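# Find the light check weight and set it on the red dish

## Task

Four check weights look alike, but one weighs less than the rest; use the balance to find it. Its pointer sits over the white mark when the two pans hold equal loads, and leans toward whichever side is lighter when they differ. Set the light weight lying flat on the red dish, and make sure none of the other three ends up on the dish. Nothing may go into or beneath the furniture, or the attempt fails. Apart from the weights and the dish, every object must finish resting directly on the same piece of furniture it starts on. Nothing may count on a robot to hold it in place at the end. Finally, open the grippers and move the arms away.

## Robot and tools

Robots: three identical i2rt Big YAM arms named arm1, arm2 and arm3. Each has six revolute joints, a two-finger gripper and a wrist camera. With joints 1 and 6 at zero and the hand level and forward, that camera rides on top of the hand and looks toward the fingertips. The hand can reach roughly 1.0 m from the joint 1 axis. Two room cameras, room_a and room_b, are fixed in the room and belong to no arm.

Frames: there is one shared scene frame with its origin on the floor and +z up. The hand point is midway between the fingertips; its local z runs along the fingers and the fingers open along its local y. Foot poses are never printed, so hand positions can only be judged from images and the URDF.

Joints, all in radians, with tolerance for counting as reached:
- joint1_rad, -2.879 to 2.879 (±0.045): turns the whole arm about its foot; positive is counter-clockwise seen from above; zero points the direction the foot faces.
- joint2_rad, 0 to 3.141 (±0.14): shoulder; zero has the upper arm lying back roughly level, rising values lift it up and then forward.
- joint3_rad, 0 to 3.019 (±0.09): elbow; zero folds the forearm onto the upper arm, larger values open it.
- joint4_rad, -1.692 to 1.57 (±0.055): hand pitch; positive tips the fingers up.
- joint5_rad, -1.57 to 1.57 (±0.03): hand yaw; positive swings it to the arm's right.
- joint6_rad, -2.094 to 2.094 (±0.035): hand roll; positive is clockwise viewed from behind the hand.
- gripper_m, 0 to 0.093 m (±0.003): fingertip gap. Each finger pad pushes up to about 50 to 62 N, less on some grippers.

Tools:
1. execute_actions(actions, cameras). actions is a list holding one action object or nothing. The action has an optional key per arm (arm1, arm2, arm3); under each goes {"joints": {...}} with any subset of the seven joint names above. Every value is an absolute target for that joint (radians, or metres for gripper_m), not an offset. All named motions start at once and may finish at different moments; joints run at different speeds, so the hand can sweep a wide curve between postures. An action runs at most 15 s. Joints or arms left out may still be driving toward an earlier target. An unknown key or out-of-range number rejects the whole call and nothing moves. cameras is a list of camera names (arm1_cam_wrist, arm2_cam_wrist, arm3_cam_wrist, room_a, room_b, or all); null or omitted gives all, [] gives none. The result has each arm's state plus one image per requested camera, in the order named by the pictures line. An empty actions list just reports state and images. Example: {"arm1": {"joints": {"gripper_m": 0.05}}, "arm2": {"joints": {"joint1_rad": 0.3}}}.
2. wait(seconds): 0 to 10 s with no new command; returns the same as an empty action.
3. zoom_image(camera, region): enlarges [x0, y0, x1, y1] pixels (origin top-left, at most 504 by 504) from the latest full image of that camera.
4. read_manual(section): returns only licence texts; moves nothing.
5. finished_scene(scene): ends the current scene, given its number, once the last command has been held; irreversible, and reports whether the goal was met. Replying without any tool call also ends things.

Result lines: joint_positions gives current joint values. joint_status tells how each commanded motion of the last accepted action ended. off_target means it stopped short and may keep pushing. After contact_stop or time_out the joint holds where it stopped, except that a timed-out joint may keep a target (its old one, or one no farther than 0.375, 0.375, 0.113, 0.225, 0.075, 0.3 rad for joints 1 to 6) and continue pressing; on_its_own lists such joints and anything else you did not command, and its held at value is a target, not a position. To relax a push, command the joint to its reported position. A tiny change from the current position may not move anything. "joint command not followed", usually with a cause line, means a safety check blocked that arm's joint targets (the gripper part still runs); those joints show not_followed and may be retried with each later action until valid targets arrive or the path clears. Calls without an action never show this. Joint torques are raw drive outputs with per-arm offset, scale and noise; friction can fake or mask loads. MOTOR HOT appears from 85 °C; at 100 °C an OVER-TEMPERATURE FAULT drops that arm and its gripper until cooled, and its unfinished keys read limit_stop_at_motor_heat, so resend them. Heat builds while holding loads, even while you think.

Cautions: the arms do not stop on contact and can press hard, so avoid sustained pushing. A hard squeeze between two arms ends the run and a hard hit may; no line reports arm-to-arm contact, and the self-collision check can be late and ignores fingers, gripper housings and wrist cameras. Robots do not wait for one another. The world keeps running while you think, and arms hold their last command. Loose objects may be nudged occasionally. Avoid drops, slips, slams, knocking anything off the work area or to the floor, and placing anything inside or under furniture. Leave the weights released, grippers open and arms clear at the end.

Each tool is called as name(argument=value, ...), one argument or row to a line, values as JSON.

## Session

I'll start by looking at the current state.

execute_actions(
  actions=[],
)

Scene clock: 0.00 s.
Joint torques (N m, as the arm reports them, + toward a larger angle): no reading
arm1.joint_positions: joint1_rad=-0.636 joint2_rad=+0.543 joint3_rad=+1.341 joint4_rad=-1.288 joint5_rad=+0.095 joint6_rad=-0.710 gripper_m=+0.095
arm1.joint_status: not commanded
arm1.hand: x=-0.8654 y=-0.0479 z=+1.3641 quat_wxyz=(-0.503, +0.688, -0.514, -0.091) (m; scene frame)
arm2.joint_positions: joint1_rad=+0.506 joint2_rad=+0.487 joint3_rad=+1.331 joint4_rad=-1.237 joint5_rad=+0.009 joint6_rad=+0.250 gripper_m=+0.094
arm2.joint_status: not commanded
arm2.hand: x=-0.2351 y=+0.1390 z=+1.4096 quat_wxyz=(-0.151, +0.720, -0.415, -0.535) (m; scene frame)
arm3.joint_positions: joint1_rad=-0.180 joint2_rad=+0.643 joint3_rad=+1.359 joint4_rad=-1.630 joint5_rad=+0.027 joint6_rad=+0.140 gripper_m=+0.094
arm3.joint_status: not commanded
arm3.hand: x=+1.0686 y=+0.0584 z=+1.2794 quat_wxyz=(-0.249, -0.693, -0.641, +0.215) (m; scene frame)
pictures: arm1_cam_wrist, arm2_cam_wrist, arm3_cam_wrist, room_a, room_b
Images, in order (width x height): arm1_cam_wrist 616x616, arm2_cam_wrist 616x616, arm3_cam_wrist 616x616, room_a 504x504, room_b 504x504.

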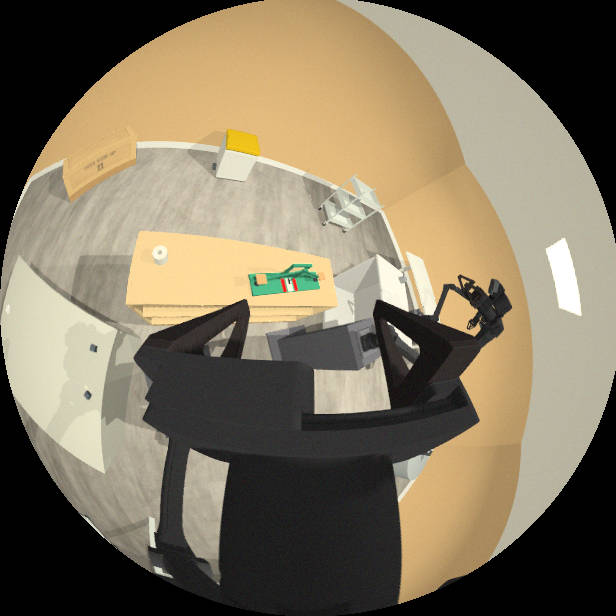

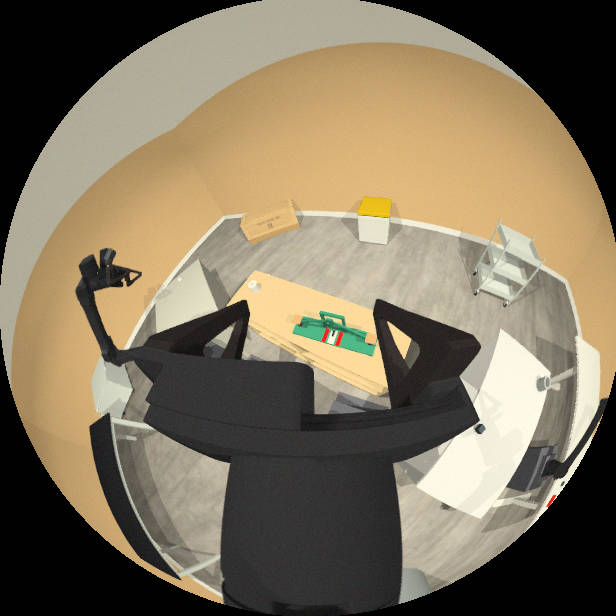

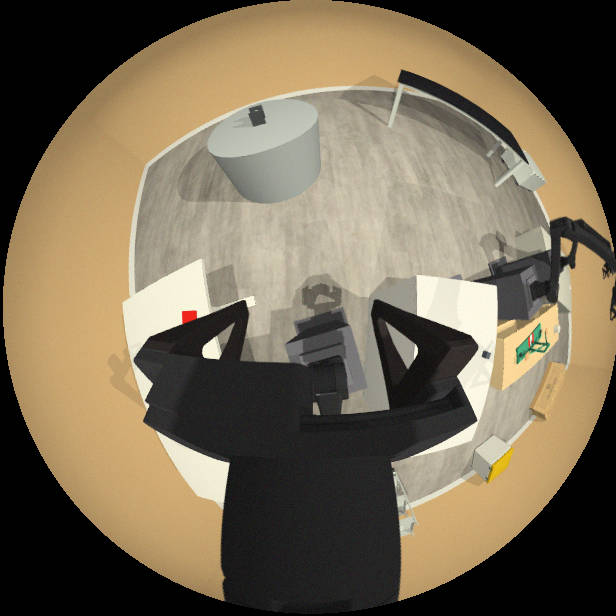

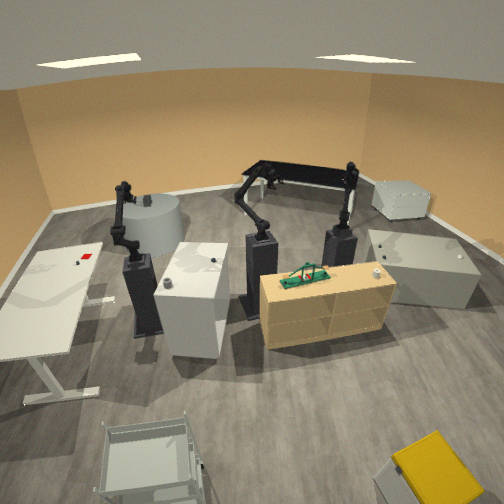

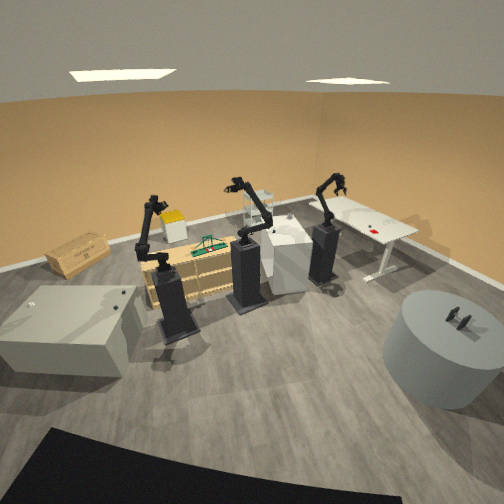

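zoom_image(
  camera="room_a",
  region=[0, 200, 504, 400],
)

zoom_image(
  camera="room_b",
  region=[0, 160, 504, 400],
)

Region (0, 200, 504, 400) of room_a's 504x504 image, scaled by 1.000; it fills the top 200 rows of this view, and the rest is white.

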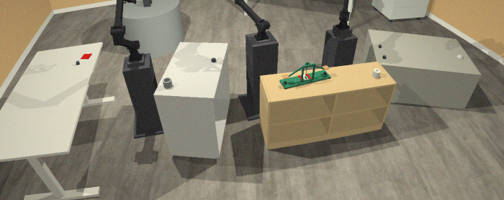

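Region (0, 160, 504, 400) of room_b's 504x504 image, scaled by 1.000; it fills the top 240 rows of this view, and the rest is white.

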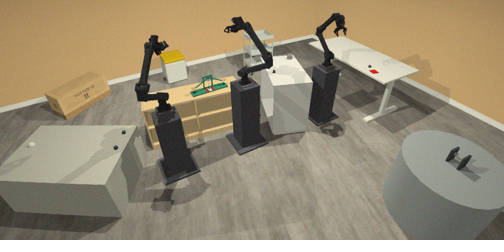

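zoom_image(
  camera="room_a",
  region=[250, 240, 410, 320],
)

zoom_image(
  camera="room_a",
  region=[40, 220, 260, 320],
)

zoom_image(
  camera="room_a",
  region=[350, 210, 490, 290],
)

Region (250, 240, 410, 320) of room_a's 504x504 image, scaled by 3.150, with more detail than that image has.

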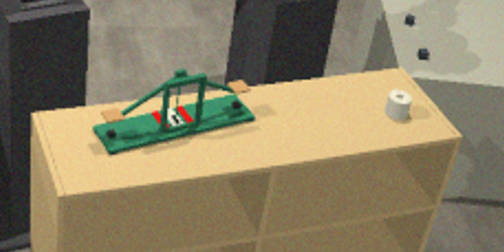

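Region (40, 220, 260, 320) of room_a's 504x504 image, scaled by 2.291, with more detail than that image has; it fills the top 229 rows of this view, and the rest is white.

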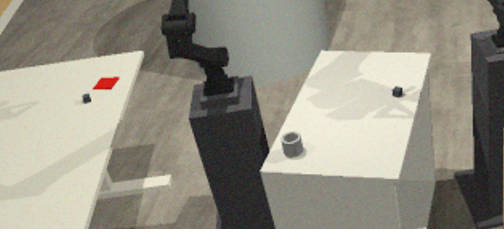

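Region (350, 210, 490, 290) of room_a's 504x504 image, scaled by 3.600, with more detail than that image has; it fills the top 288 rows of this view, and the rest is white.

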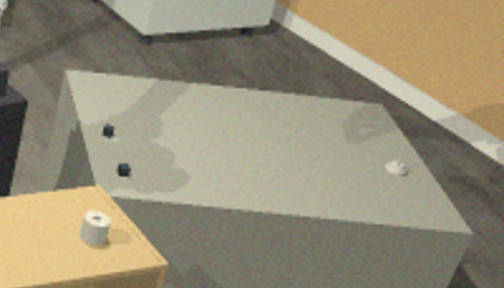

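zoom_image(
  camera="arm1_cam_wrist",
  region=[110, 210, 410, 340],
)

zoom_image(
  camera="arm2_cam_wrist",
  region=[140, 240, 440, 400],
)

Region (110, 210, 410, 340) of arm1_cam_wrist's 616x616 image, scaled by 1.680, with more detail than that image has; it fills the top 218 rows of this view, and the rest is white.

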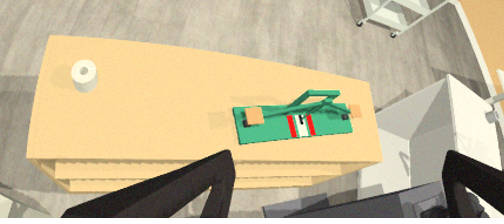

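Region (140, 240, 440, 400) of arm2_cam_wrist's 616x616 image, scaled by 1.680, with more detail than that image has; it fills the top 269 rows of this view, and the rest is white.

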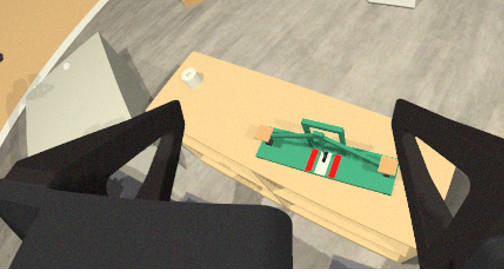

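zoom_image(
  camera="arm1_cam_wrist",
  region=[400, 230, 560, 390],
)

zoom_image(
  camera="arm2_cam_wrist",
  region=[60, 220, 260, 420],
)

Region (400, 230, 560, 390) of arm1_cam_wrist's 616x616 image, scaled by 3.150, with more detail than that image has.

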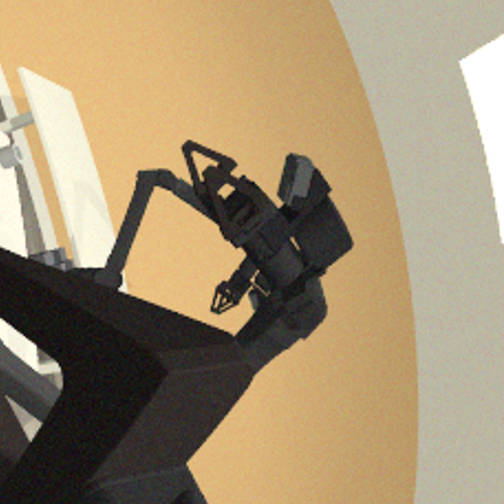

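Region (60, 220, 260, 420) of arm2_cam_wrist's 616x616 image, scaled by 2.520, with more detail than that image has.

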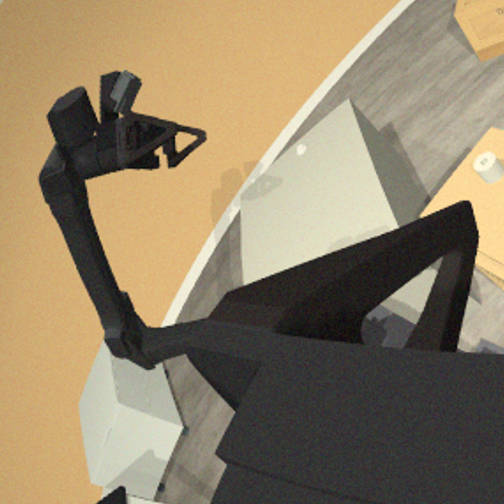

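execute_actions(
  actions=[
    {"arm1": {"joints": {"joint1_rad": 1.13, "joint2_rad": 1.589, "joint3_rad": 0.935, "joint4_rad": -0.917, "joint5_rad": 0.0, "joint6_rad": 0.0}}, "arm2": {"joints": {"joint1_rad": 0.54, "joint2_rad": 1.644, "joint3_rad": 1.492, "joint4_rad": -1.419, "joint5_rad": 0.0, "joint6_rad": 0.0}}, "arm3": {"joints": {"joint1_rad": 0.95, "joint2_rad": 1.857, "joint3_rad": 1.485, "joint4_rad": -1.199, "joint5_rad": 0.0, "joint6_rad": 0.0}}},
  ],
)

Scene clock: 30.47 s.
Joint torques (N m, as the arm reports them, + toward a larger angle): arm1=[ -0.26 -11.35   6.7    0.71  -0.1    0.19] | arm2=[  0.97 -13.55   9.63  -0.1    0.    -0.11] | arm3=[ -2.09 -14.51   8.73   0.2    0.09  -0.12]
arm1.joint_positions: joint1_rad=+1.127 joint2_rad=+1.596 joint3_rad=+0.937 joint4_rad=-0.926 joint5_rad=-0.001 joint6_rad=-0.016 gripper_m=+0.095
arm1.joint_status: all done
arm1.hand: x=-1.3559 y=-0.1791 z=+0.8563 quat_wxyz=(+0.003, +0.997, -0.076, +0.001) (m; scene frame)
arm2.joint_positions: joint1_rad=+0.530 joint2_rad=+1.661 joint3_rad=+1.475 joint4_rad=-1.413 joint5_rad=+0.003 joint6_rad=+0.010 gripper_m=+0.094
arm2.joint_status: all done
arm2.hand: x=-0.4505 y=+0.3371 z=+1.0358 quat_wxyz=(+0.004, +0.926, -0.377, +0.013) (m; scene frame)
arm3.joint_positions: joint1_rad=+0.957 joint2_rad=+1.834 joint3_rad=+1.470 joint4_rad=-1.200 joint5_rad=-0.001 joint6_rad=+0.016 gripper_m=+0.094
arm3.joint_status: all done
arm3.hand: x=+1.5698 y=+0.0580 z=+0.9095 quat_wxyz=(-0.006, -0.188, -0.982, +0.006) (m; scene frame)
pictures: arm1_cam_wrist, arm2_cam_wrist, arm3_cam_wrist, room_a, room_b
Images, in order (width x height): arm1_cam_wrist 616x616, arm2_cam_wrist 616x616, arm3_cam_wrist 616x616, room_a 504x504, room_b 504x504.

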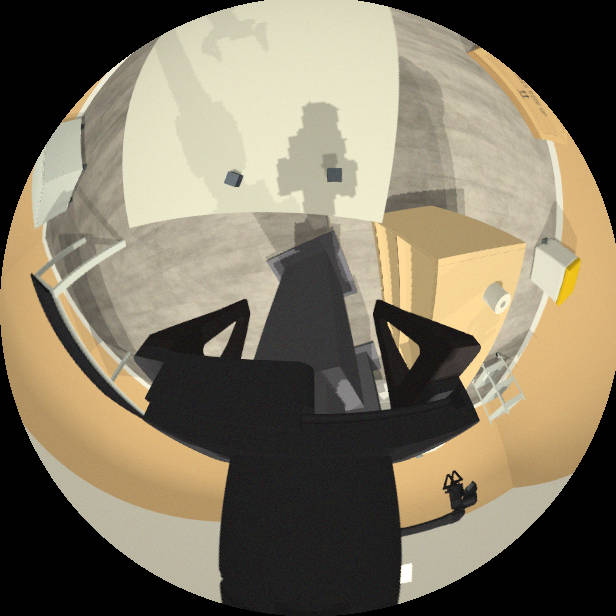

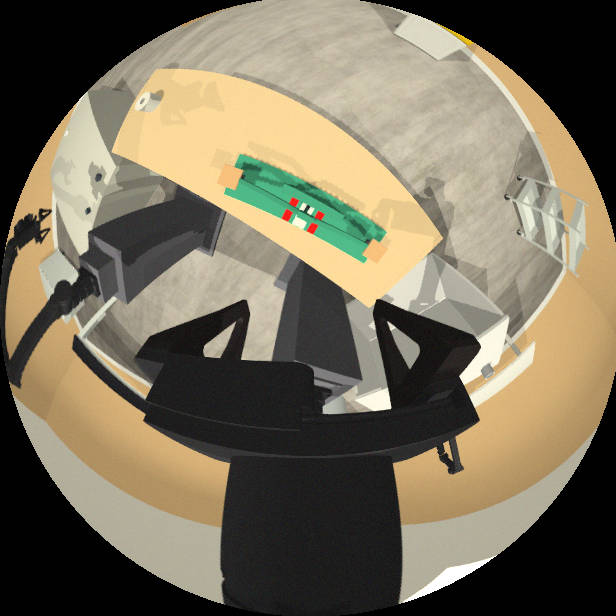

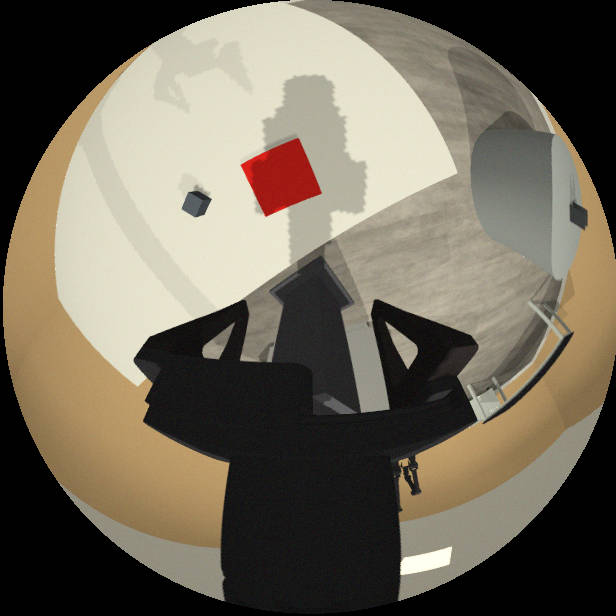

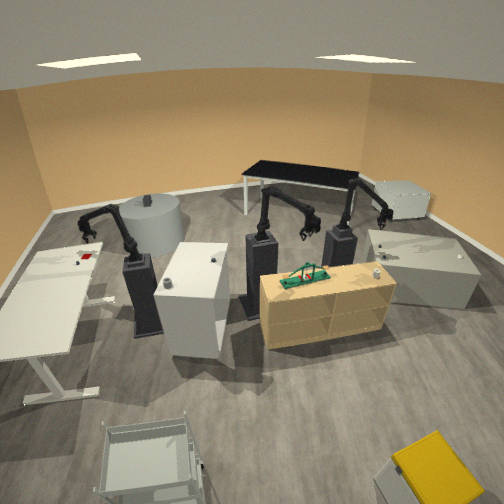

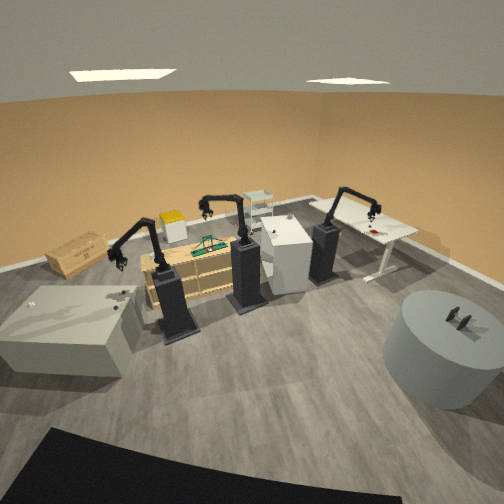

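zoom_image(
  camera="arm1_cam_wrist",
  region=[200, 130, 380, 230],
)

zoom_image(
  camera="arm2_cam_wrist",
  region=[200, 130, 420, 290],
)

zoom_image(
  camera="arm3_cam_wrist",
  region=[160, 120, 340, 240],
)

Region (200, 130, 380, 230) of arm1_cam_wrist's 616x616 image, scaled by 2.800, with more detail than that image has.

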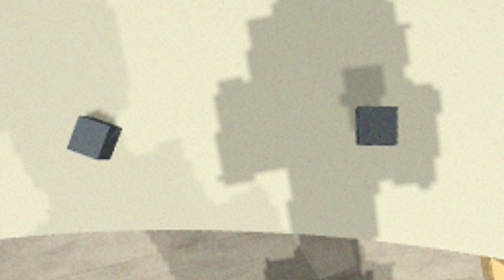

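Region (200, 130, 420, 290) of arm2_cam_wrist's 616x616 image, scaled by 2.291, with more detail than that image has; it fills the top 367 rows of this view, and the rest is white.

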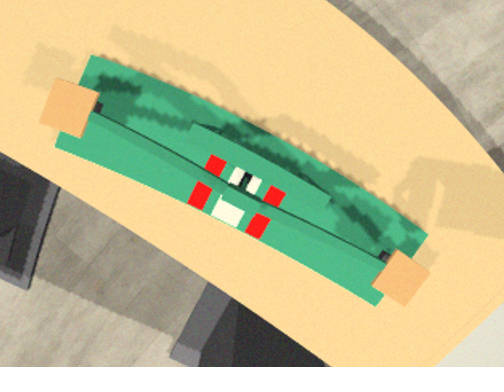

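Region (160, 120, 340, 240) of arm3_cam_wrist's 616x616 image, scaled by 2.800, with more detail than that image has.

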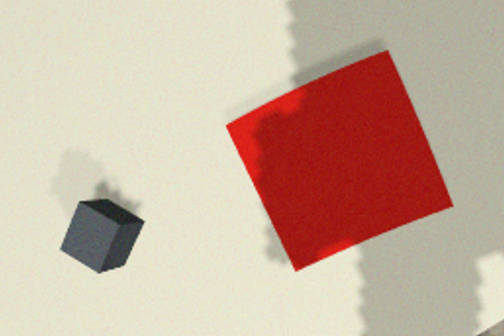

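zoom_image(
  camera="room_a",
  region=[270, 255, 340, 295],
)

zoom_image(
  camera="room_b",
  region=[180, 228, 240, 262],
)

Region (270, 255, 340, 295) of room_a's 504x504 image, scaled by 7.200, with more detail than that image has; it fills the top 288 rows of this view, and the rest is white.

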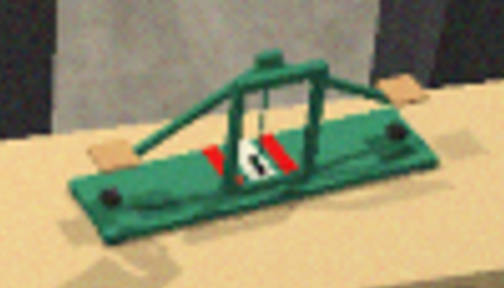

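Region (180, 228, 240, 262) of room_b's 504x504 image, scaled by 8.400, with more detail than that image has; it fills the top 286 rows of this view, and the rest is white.

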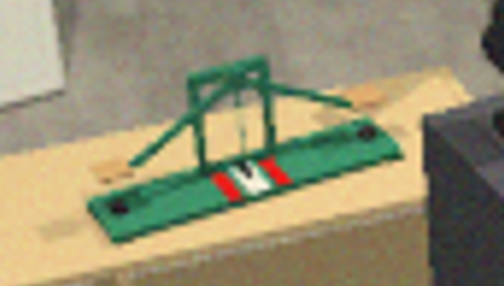

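execute_actions(
  actions=[
    {"arm1": {"joints": {"joint1_rad": 1.024, "joint2_rad": 2.107, "joint3_rad": 1.193, "joint4_rad": -0.657, "joint5_rad": 0.0, "joint6_rad": -0.1}}, "arm2": {"joints": {"joint1_rad": -1.263, "joint2_rad": 1.754, "joint3_rad": 1.365, "joint4_rad": -1.182, "joint5_rad": 0.0, "joint6_rad": 0.0}}},
  ],
  cameras=["arm1_cam_wrist", "arm2_cam_wrist", "room_a"],
)

Scene clock: 46.70 s.
Joint torques (N m, as the arm reports them, + toward a larger angle): arm1=[ -0.46 -16.5    6.38   0.54  -0.07  -0.08] | arm2=[  0.57 -14.38   7.88   0.18   0.11  -0.09] | arm3=[ -2.   -14.47   8.62   0.16   0.08  -0.12]
arm1.joint_positions: joint1_rad=+1.023 joint2_rad=+2.120 joint3_rad=+1.178 joint4_rad=-0.667 joint5_rad=-0.001 joint6_rad=-0.085 gripper_m=+0.095
arm1.joint_status: all done
arm1.hand: x=-1.4404 y=-0.1140 z=+0.6926 quat_wxyz=(+0.006, +0.996, -0.093, +0.012) (m; scene frame)
arm2.joint_positions: joint1_rad=-1.270 joint2_rad=+1.778 joint3_rad=+1.363 joint4_rad=-1.180 joint5_rad=+0.000 joint6_rad=+0.008 gripper_m=+0.094
arm2.joint_status: all done
arm2.hand: x=+0.3314 y=+0.2737 z=+0.9375 quat_wxyz=(+0.012, +0.281, -0.960, +0.003) (m; scene frame)
arm3.joint_positions: joint1_rad=+0.957 joint2_rad=+1.834 joint3_rad=+1.470 joint4_rad=-1.200 joint5_rad=-0.001 joint6_rad=+0.016 gripper_m=+0.094
arm3.joint_status: not commanded
arm3.hand: x=+1.5698 y=+0.0580 z=+0.9095 quat_wxyz=(-0.006, -0.188, -0.982, +0.006) (m; scene frame)
pictures: arm1_cam_wrist, arm2_cam_wrist, room_a
Images, in order (width x height): arm1_cam_wrist 616x616, arm2_cam_wrist 616x616, room_a 504x504.

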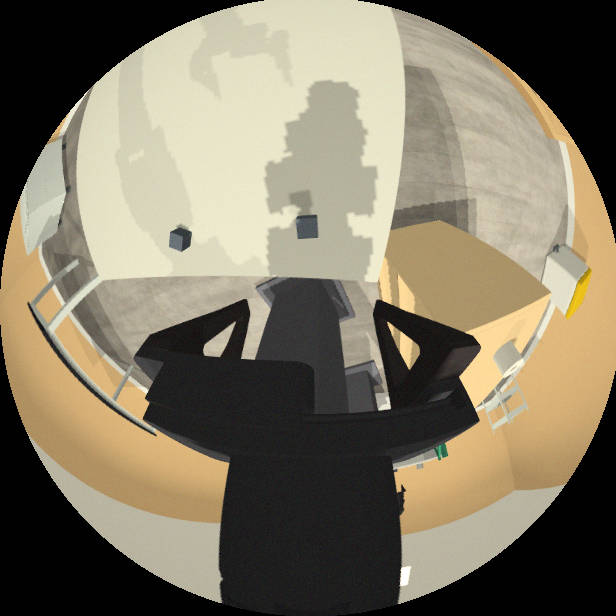

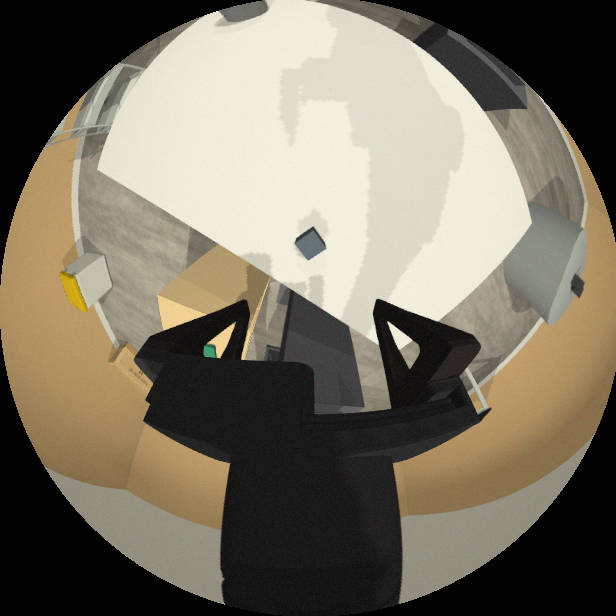

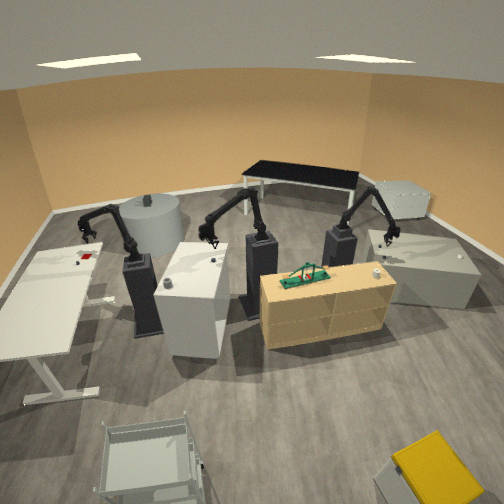

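zoom_image(
  camera="arm2_cam_wrist",
  region=[250, 200, 370, 290],
)

zoom_image(
  camera="arm1_cam_wrist",
  region=[250, 190, 370, 280],
)

Region (250, 200, 370, 290) of arm2_cam_wrist's 616x616 image, scaled by 4.200, with more detail than that image has; it fills the top 378 rows of this view, and the rest is white.

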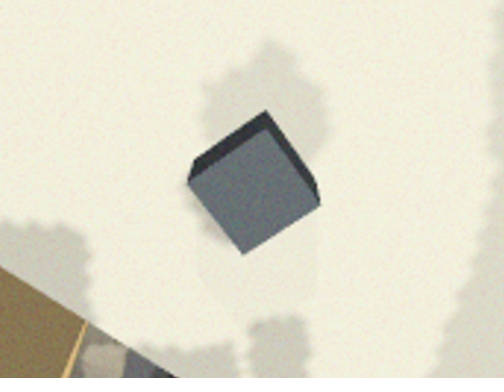

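Region (250, 190, 370, 280) of arm1_cam_wrist's 616x616 image, scaled by 4.200, with more detail than that image has; it fills the top 378 rows of this view, and the rest is white.

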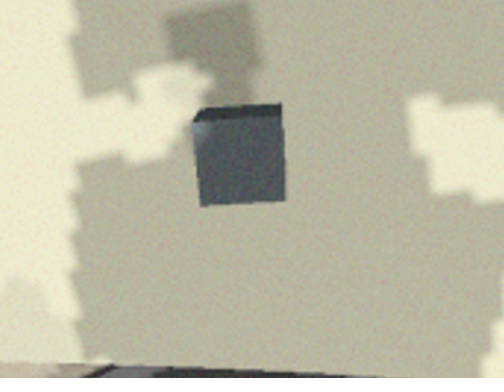

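execute_actions(
  actions=[
    {"arm1": {"joints": {"joint1_rad": 1.03, "joint2_rad": 2.385, "joint3_rad": 1.278, "joint4_rad": -0.43, "joint5_rad": 0.0, "joint6_rad": -0.14}}, "arm2": {"joints": {"joint1_rad": -1.275, "joint2_rad": 1.862, "joint3_rad": 1.225, "joint4_rad": -0.905, "joint5_rad": 0.0, "joint6_rad": -0.6}}},
  ],
  cameras=["arm1_cam_wrist", "arm2_cam_wrist"],
)

Scene clock: 57.10 s.
Joint torques (N m, as the arm reports them, + toward a larger angle): arm1=[ -0.03 -17.94   4.78   1.    -0.1   -0.04] | arm2=[ -0.44 -14.2    7.26   0.65   0.03  -0.14] | arm3=[ -1.91 -14.39   8.59   0.16   0.08  -0.11]
arm1.joint_positions: joint1_rad=+1.023 joint2_rad=+2.398 joint3_rad=+1.271 joint4_rad=-0.445 joint5_rad=-0.001 joint6_rad=-0.124 gripper_m=+0.095
arm1.joint_status: all done
arm1.hand: x=-1.4588 y=-0.1098 z=+0.5756 quat_wxyz=(+0.003, +0.997, -0.074, -0.006) (m; scene frame)
arm2.joint_positions: joint1_rad=-1.270 joint2_rad=+1.883 joint3_rad=+1.216 joint4_rad=-0.914 joint5_rad=+0.000 joint6_rad=-0.590 gripper_m=+0.094
arm2.joint_status: all done
arm2.hand: x=+0.3238 y=+0.2688 z=+0.8382 quat_wxyz=(+0.005, +0.551, -0.834, +0.000) (m; scene frame)
arm3.joint_positions: joint1_rad=+0.957 joint2_rad=+1.834 joint3_rad=+1.470 joint4_rad=-1.200 joint5_rad=-0.001 joint6_rad=+0.016 gripper_m=+0.094
arm3.joint_status: not commanded
arm3.hand: x=+1.5698 y=+0.0580 z=+0.9095 quat_wxyz=(-0.006, -0.188, -0.982, +0.006) (m; scene frame)
pictures: arm1_cam_wrist, arm2_cam_wrist
Images, in order (width x height): arm1_cam_wrist 616x616, arm2_cam_wrist 616x616.

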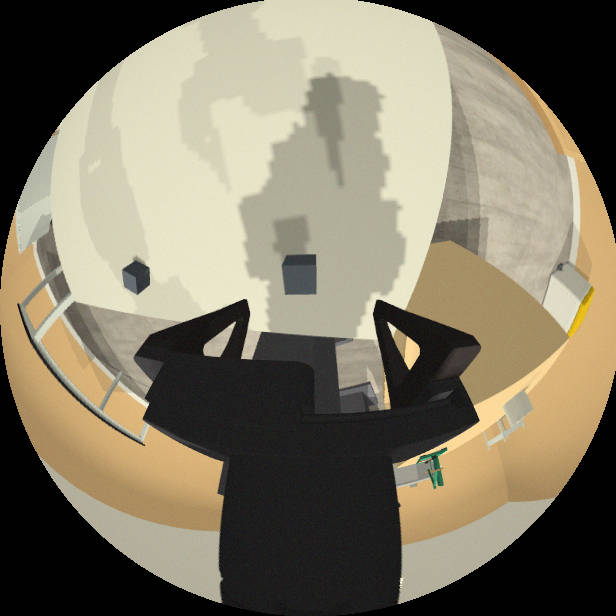

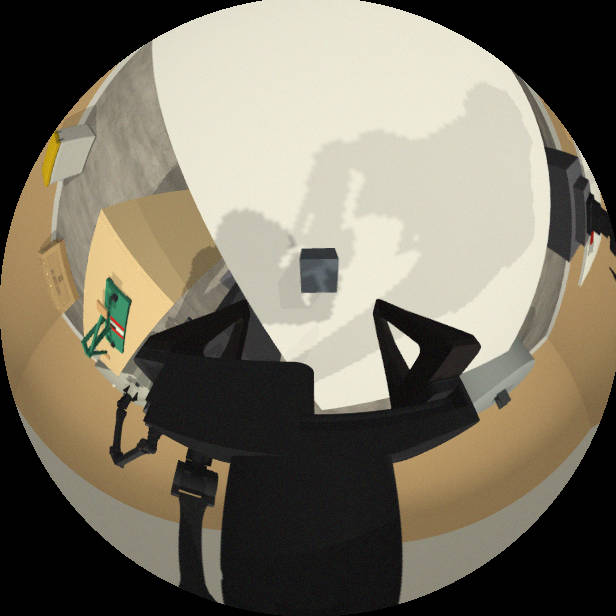

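zoom_image(
  camera="arm1_cam_wrist",
  region=[230, 230, 390, 330],
)

zoom_image(
  camera="arm2_cam_wrist",
  region=[230, 230, 390, 330],
)

Region (230, 230, 390, 330) of arm1_cam_wrist's 616x616 image, scaled by 3.150, with more detail than that image has; it fills the top 315 rows of this view, and the rest is white.

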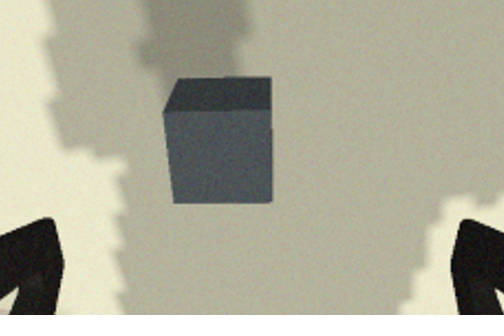

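Region (230, 230, 390, 330) of arm2_cam_wrist's 616x616 image, scaled by 3.150, with more detail than that image has; it fills the top 315 rows of this view, and the rest is white.

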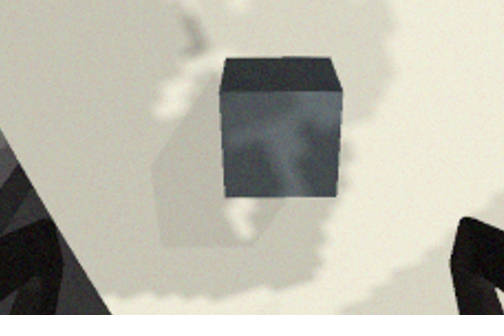

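execute_actions(
  actions=[
    {"arm1": {"joints": {"joint1_rad": 1.05, "joint2_rad": 2.53, "joint3_rad": 1.338, "joint4_rad": -0.343, "joint5_rad": 0.0, "joint6_rad": -0.12}}, "arm2": {"joints": {"joint1_rad": -1.275, "joint2_rad": 1.934, "joint3_rad": 1.232, "joint4_rad": -0.83, "joint5_rad": 0.0, "joint6_rad": -0.6}}},
  ],
  cameras=["arm1_cam_wrist", "arm2_cam_wrist"],
)

Scene clock: 66.77 s.
Joint torques (N m, as the arm reports them, + toward a larger angle): arm1=[  1.15 -17.58   4.07   0.83  -0.12   0.13] | arm2=[ -0.33 -13.3    7.51   0.71   0.04  -0.13] | arm3=[ -1.78 -14.49   8.6    0.12   0.07  -0.11]
arm1.joint_positions: joint1_rad=+1.036 joint2_rad=+2.543 joint3_rad=+1.328 joint4_rad=-0.355 joint5_rad=-0.001 joint6_rad=-0.124 gripper_m=+0.095
arm1.joint_status: all done
arm1.hand: x=-1.4574 y=-0.1175 z=+0.5132 quat_wxyz=(+0.003, +0.998, -0.067, -0.007) (m; scene frame)
arm2.joint_positions: joint1_rad=-1.270 joint2_rad=+1.944 joint3_rad=+1.216 joint4_rad=-0.838 joint5_rad=+0.000 joint6_rad=-0.590 gripper_m=+0.094
arm2.joint_status: all done
arm2.hand: x=+0.3312 y=+0.2737 z=+0.8085 quat_wxyz=(-0.002, +0.551, -0.834, +0.000) (m; scene frame)
arm3.joint_positions: joint1_rad=+0.957 joint2_rad=+1.834 joint3_rad=+1.470 joint4_rad=-1.200 joint5_rad=-0.001 joint6_rad=+0.016 gripper_m=+0.094
arm3.joint_status: not commanded
arm3.hand: x=+1.5698 y=+0.0580 z=+0.9095 quat_wxyz=(-0.006, -0.188, -0.982, +0.006) (m; scene frame)
pictures: arm1_cam_wrist, arm2_cam_wrist
Images, in order (width x height): arm1_cam_wrist 616x616, arm2_cam_wrist 616x616.

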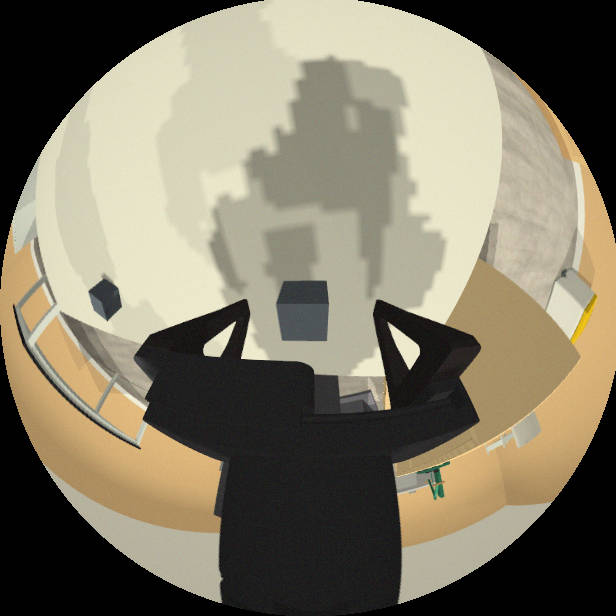

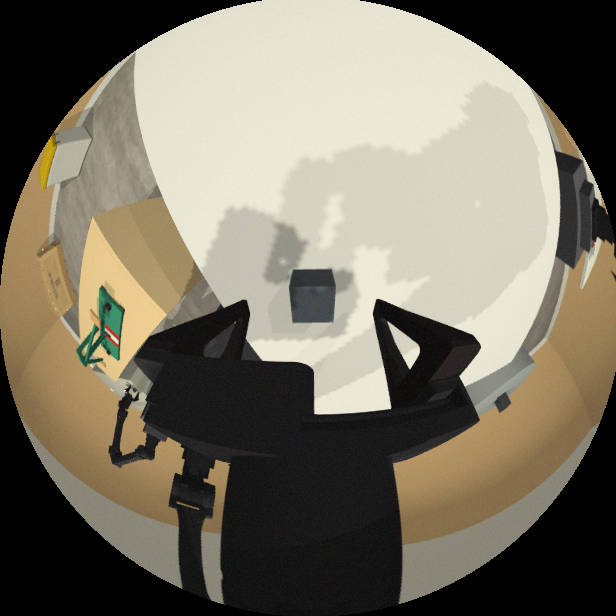

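zoom_image(
  camera="arm1_cam_wrist",
  region=[230, 260, 390, 360],
)

zoom_image(
  camera="arm2_cam_wrist",
  region=[230, 250, 390, 350],
)

Region (230, 260, 390, 360) of arm1_cam_wrist's 616x616 image, scaled by 3.150, with more detail than that image has; it fills the top 315 rows of this view, and the rest is white.

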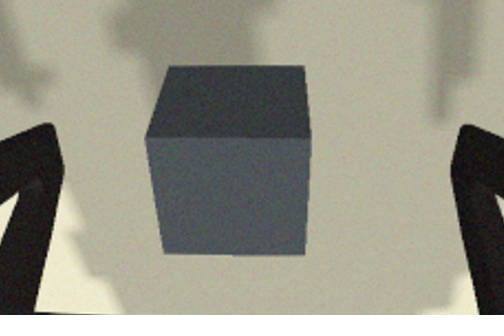

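Region (230, 250, 390, 350) of arm2_cam_wrist's 616x616 image, scaled by 3.150, with more detail than that image has; it fills the top 315 rows of this view, and the rest is white.

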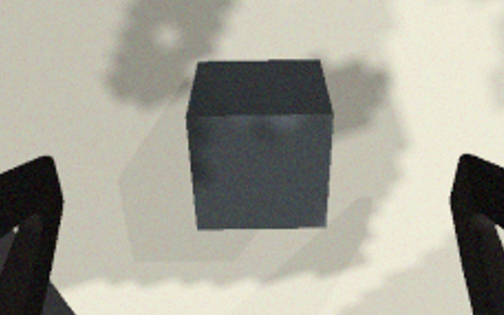

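execute_actions(
  actions=[
    {"arm1": {"joints": {"gripper_m": 0.024}}, "arm2": {"joints": {"joint2_rad": 1.966, "joint3_rad": 1.216, "joint4_rad": -0.803}}},
  ],
  cameras=["arm1_cam_wrist", "arm2_cam_wrist"],
)

Scene clock: 70.83 s.
Joint torques (N m, as the arm reports them, + toward a larger angle): arm1=[  0.55 -17.8    3.94   0.83  -0.03   0.12] | arm2=[ -0.3  -13.61   6.33   0.82   0.05  -0.11] | arm3=[ -1.9  -14.56   8.59   0.16   0.07  -0.12]
arm1.joint_positions: joint1_rad=+1.037 joint2_rad=+2.543 joint3_rad=+1.328 joint4_rad=-0.355 joint5_rad=-0.002 joint6_rad=-0.124 gripper_m=+0.030
arm1.joint_status: gripper_m off_target (ended at +0.030, target +0.024)
arm1.hand: x=-1.4576 y=-0.1182 z=+0.5132 quat_wxyz=(+0.004, +0.998, -0.067, -0.007) (m; scene frame)
arm2.joint_positions: joint1_rad=-1.270 joint2_rad=+1.967 joint3_rad=+1.216 joint4_rad=-0.812 joint5_rad=+0.000 joint6_rad=-0.590 gripper_m=+0.094
arm2.joint_status: all done
arm2.hand: x=+0.3332 y=+0.2750 z=+0.7973 quat_wxyz=(-0.004, +0.551, -0.834, +0.000) (m; scene frame)
arm3.joint_positions: joint1_rad=+0.957 joint2_rad=+1.834 joint3_rad=+1.470 joint4_rad=-1.200 joint5_rad=-0.001 joint6_rad=+0.016 gripper_m=+0.094
arm3.joint_status: not commanded
arm3.hand: x=+1.5698 y=+0.0580 z=+0.9095 quat_wxyz=(-0.006, -0.188, -0.982, +0.006) (m; scene frame)
pictures: arm1_cam_wrist, arm2_cam_wrist
Images, in order (width x height): arm1_cam_wrist 616x616, arm2_cam_wrist 616x616.

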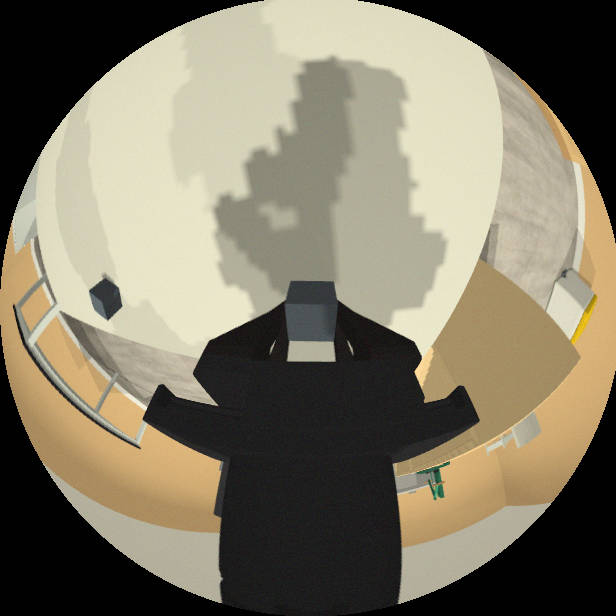

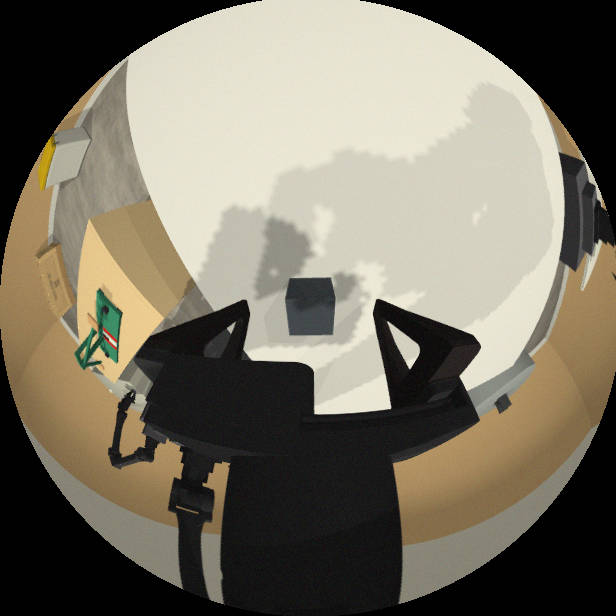

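zoom_image(
  camera="arm2_cam_wrist",
  region=[230, 250, 390, 350],
)

Region (230, 250, 390, 350) of arm2_cam_wrist's 616x616 image, scaled by 3.150, with more detail than that image has; it fills the top 315 rows of this view, and the rest is white.

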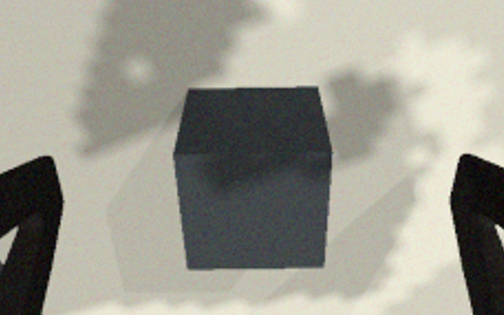

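execute_actions(
  actions=[
    {"arm1": {"joints": {"joint2_rad": 1.736, "joint3_rad": 1.325, "joint4_rad": -1.15}}, "arm2": {"joints": {"gripper_m": 0.024}}},
  ],
  cameras=["arm1_cam_wrist", "arm2_cam_wrist"],
)

Scene clock: 76.57 s.
Joint torques (N m, as the arm reports them, + toward a larger angle): arm1=[  0.46 -14.09   8.8   -0.33  -0.02   0.12] | arm2=[ -0.4  -13.88   6.24   0.69   0.08  -0.12] | arm3=[ -2.05 -14.38   8.55   0.17   0.08  -0.1 ]
arm1.joint_positions: joint1_rad=+1.037 joint2_rad=+1.741 joint3_rad=+1.313 joint4_rad=-1.136 joint5_rad=-0.002 joint6_rad=-0.124 gripper_m=+0.030
arm1.joint_status: all done
arm1.hand: x=-1.4484 y=-0.1176 z=+0.9171 quat_wxyz=(+0.003, +0.998, -0.067, -0.010) (m; scene frame)
arm2.joint_positions: joint1_rad=-1.270 joint2_rad=+1.967 joint3_rad=+1.216 joint4_rad=-0.812 joint5_rad=+0.000 joint6_rad=-0.591 gripper_m=+0.029
arm2.joint_status: gripper_m off_target (ended at +0.029, target +0.024)
arm2.hand: x=+0.3333 y=+0.2751 z=+0.7973 quat_wxyz=(-0.004, +0.552, -0.834, +0.000) (m; scene frame)
arm3.joint_positions: joint1_rad=+0.957 joint2_rad=+1.834 joint3_rad=+1.470 joint4_rad=-1.200 joint5_rad=-0.001 joint6_rad=+0.016 gripper_m=+0.094
arm3.joint_status: not commanded
arm3.hand: x=+1.5698 y=+0.0580 z=+0.9095 quat_wxyz=(-0.006, -0.188, -0.982, +0.006) (m; scene frame)
pictures: arm1_cam_wrist, arm2_cam_wrist
Images, in order (width x height): arm1_cam_wrist 616x616, arm2_cam_wrist 616x616.

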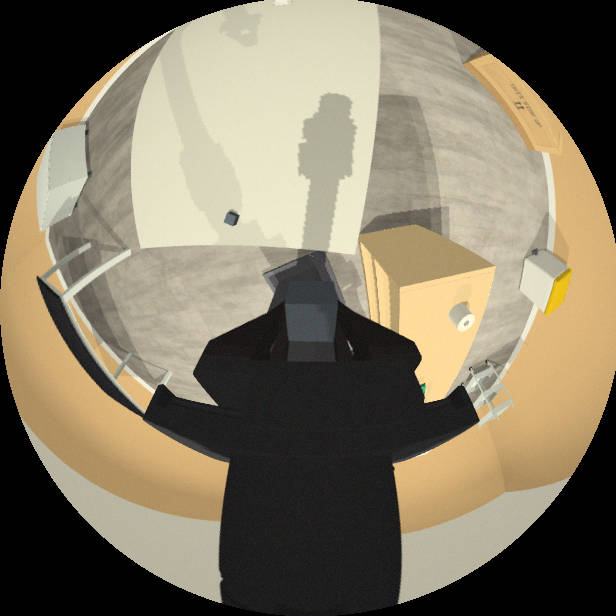

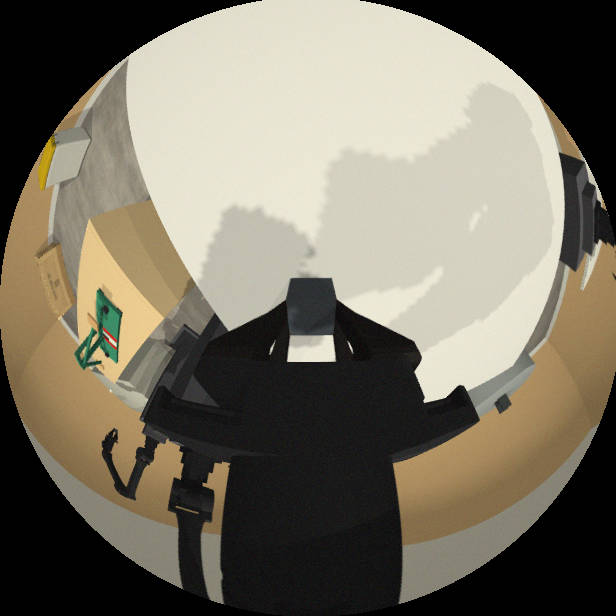

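execute_actions(
  actions=[
    {"arm1": {"joints": {"joint1_rad": -0.824, "joint2_rad": 2.06, "joint3_rad": 1.835, "joint4_rad": -1.315, "joint6_rad": 0.747}}, "arm2": {"joints": {"joint2_rad": 1.678, "joint3_rad": 1.205, "joint4_rad": -1.098, "joint6_rad": 1.745}}},
  ],
  cameras=["arm1_cam_wrist", "arm2_cam_wrist", "room_a"],
)

Scene clock: 84.80 s.
Joint torques (N m, as the arm reports them, + toward a larger angle): arm1=[  0.54 -21.26  10.03  -0.41  -0.1    0.21] | arm2=[ -0.12 -12.01   8.23  -0.16   0.19   0.14] | arm3=[ -1.97 -14.53   8.56   0.17   0.08  -0.11]
arm1.joint_positions: joint1_rad=-0.834 joint2_rad=+2.089 joint3_rad=+1.810 joint4_rad=-1.301 joint5_rad=+0.002 joint6_rad=+0.731 gripper_m=+0.030
arm1.joint_status: all done
arm1.hand: x=-0.6269 y=+0.2910 z=+0.8917 quat_wxyz=(+0.009, +0.140, -0.990, +0.005) (m; scene frame)
arm2.joint_positions: joint1_rad=-1.270 joint2_rad=+1.688 joint3_rad=+1.195 joint4_rad=-1.092 joint5_rad=+0.000 joint6_rad=+1.735 gripper_m=+0.029
arm2.joint_status: all done
arm2.hand: x=+0.2954 y=+0.2503 z=+0.9222 quat_wxyz=(+0.003, -0.547, -0.837, +0.006) (m; scene frame)
arm3.joint_positions: joint1_rad=+0.957 joint2_rad=+1.834 joint3_rad=+1.470 joint4_rad=-1.200 joint5_rad=-0.001 joint6_rad=+0.016 gripper_m=+0.094
arm3.joint_status: not commanded
arm3.hand: x=+1.5698 y=+0.0580 z=+0.9095 quat_wxyz=(-0.006, -0.188, -0.982, +0.006) (m; scene frame)
pictures: arm1_cam_wrist, arm2_cam_wrist, room_a
Images, in order (width x height): arm1_cam_wrist 616x616, arm2_cam_wrist 616x616, room_a 504x504.

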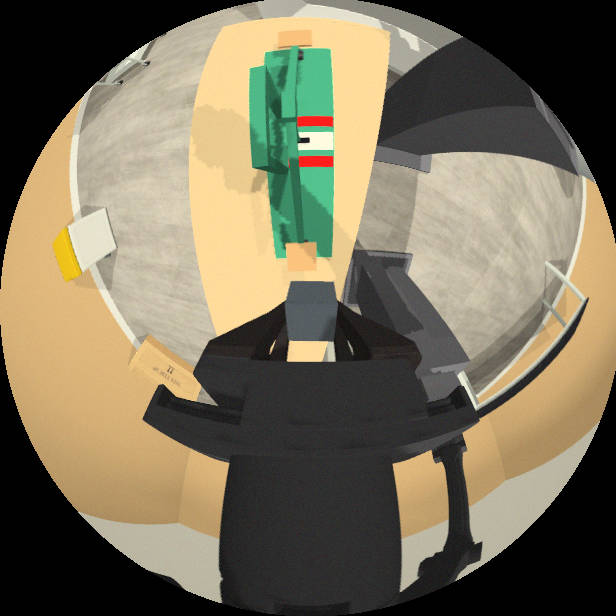

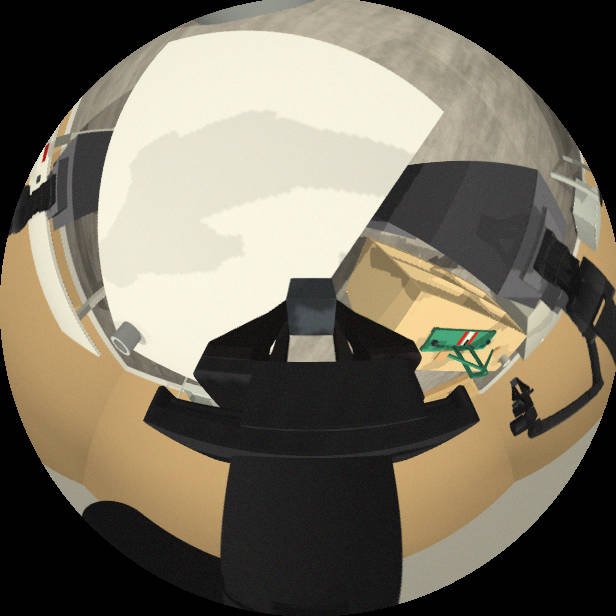

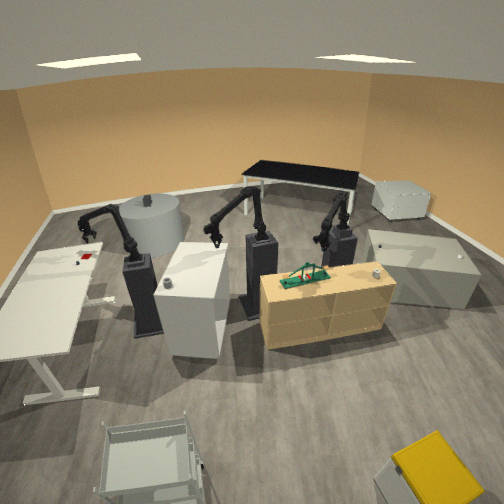

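zoom_image(
  camera="arm1_cam_wrist",
  region=[230, 200, 390, 330],
)

Region (230, 200, 390, 330) of arm1_cam_wrist's 616x616 image, scaled by 3.150, with more detail than that image has; it fills the top 410 rows of this view, and the rest is white.

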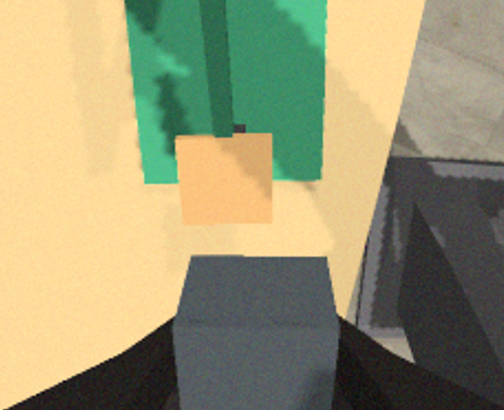

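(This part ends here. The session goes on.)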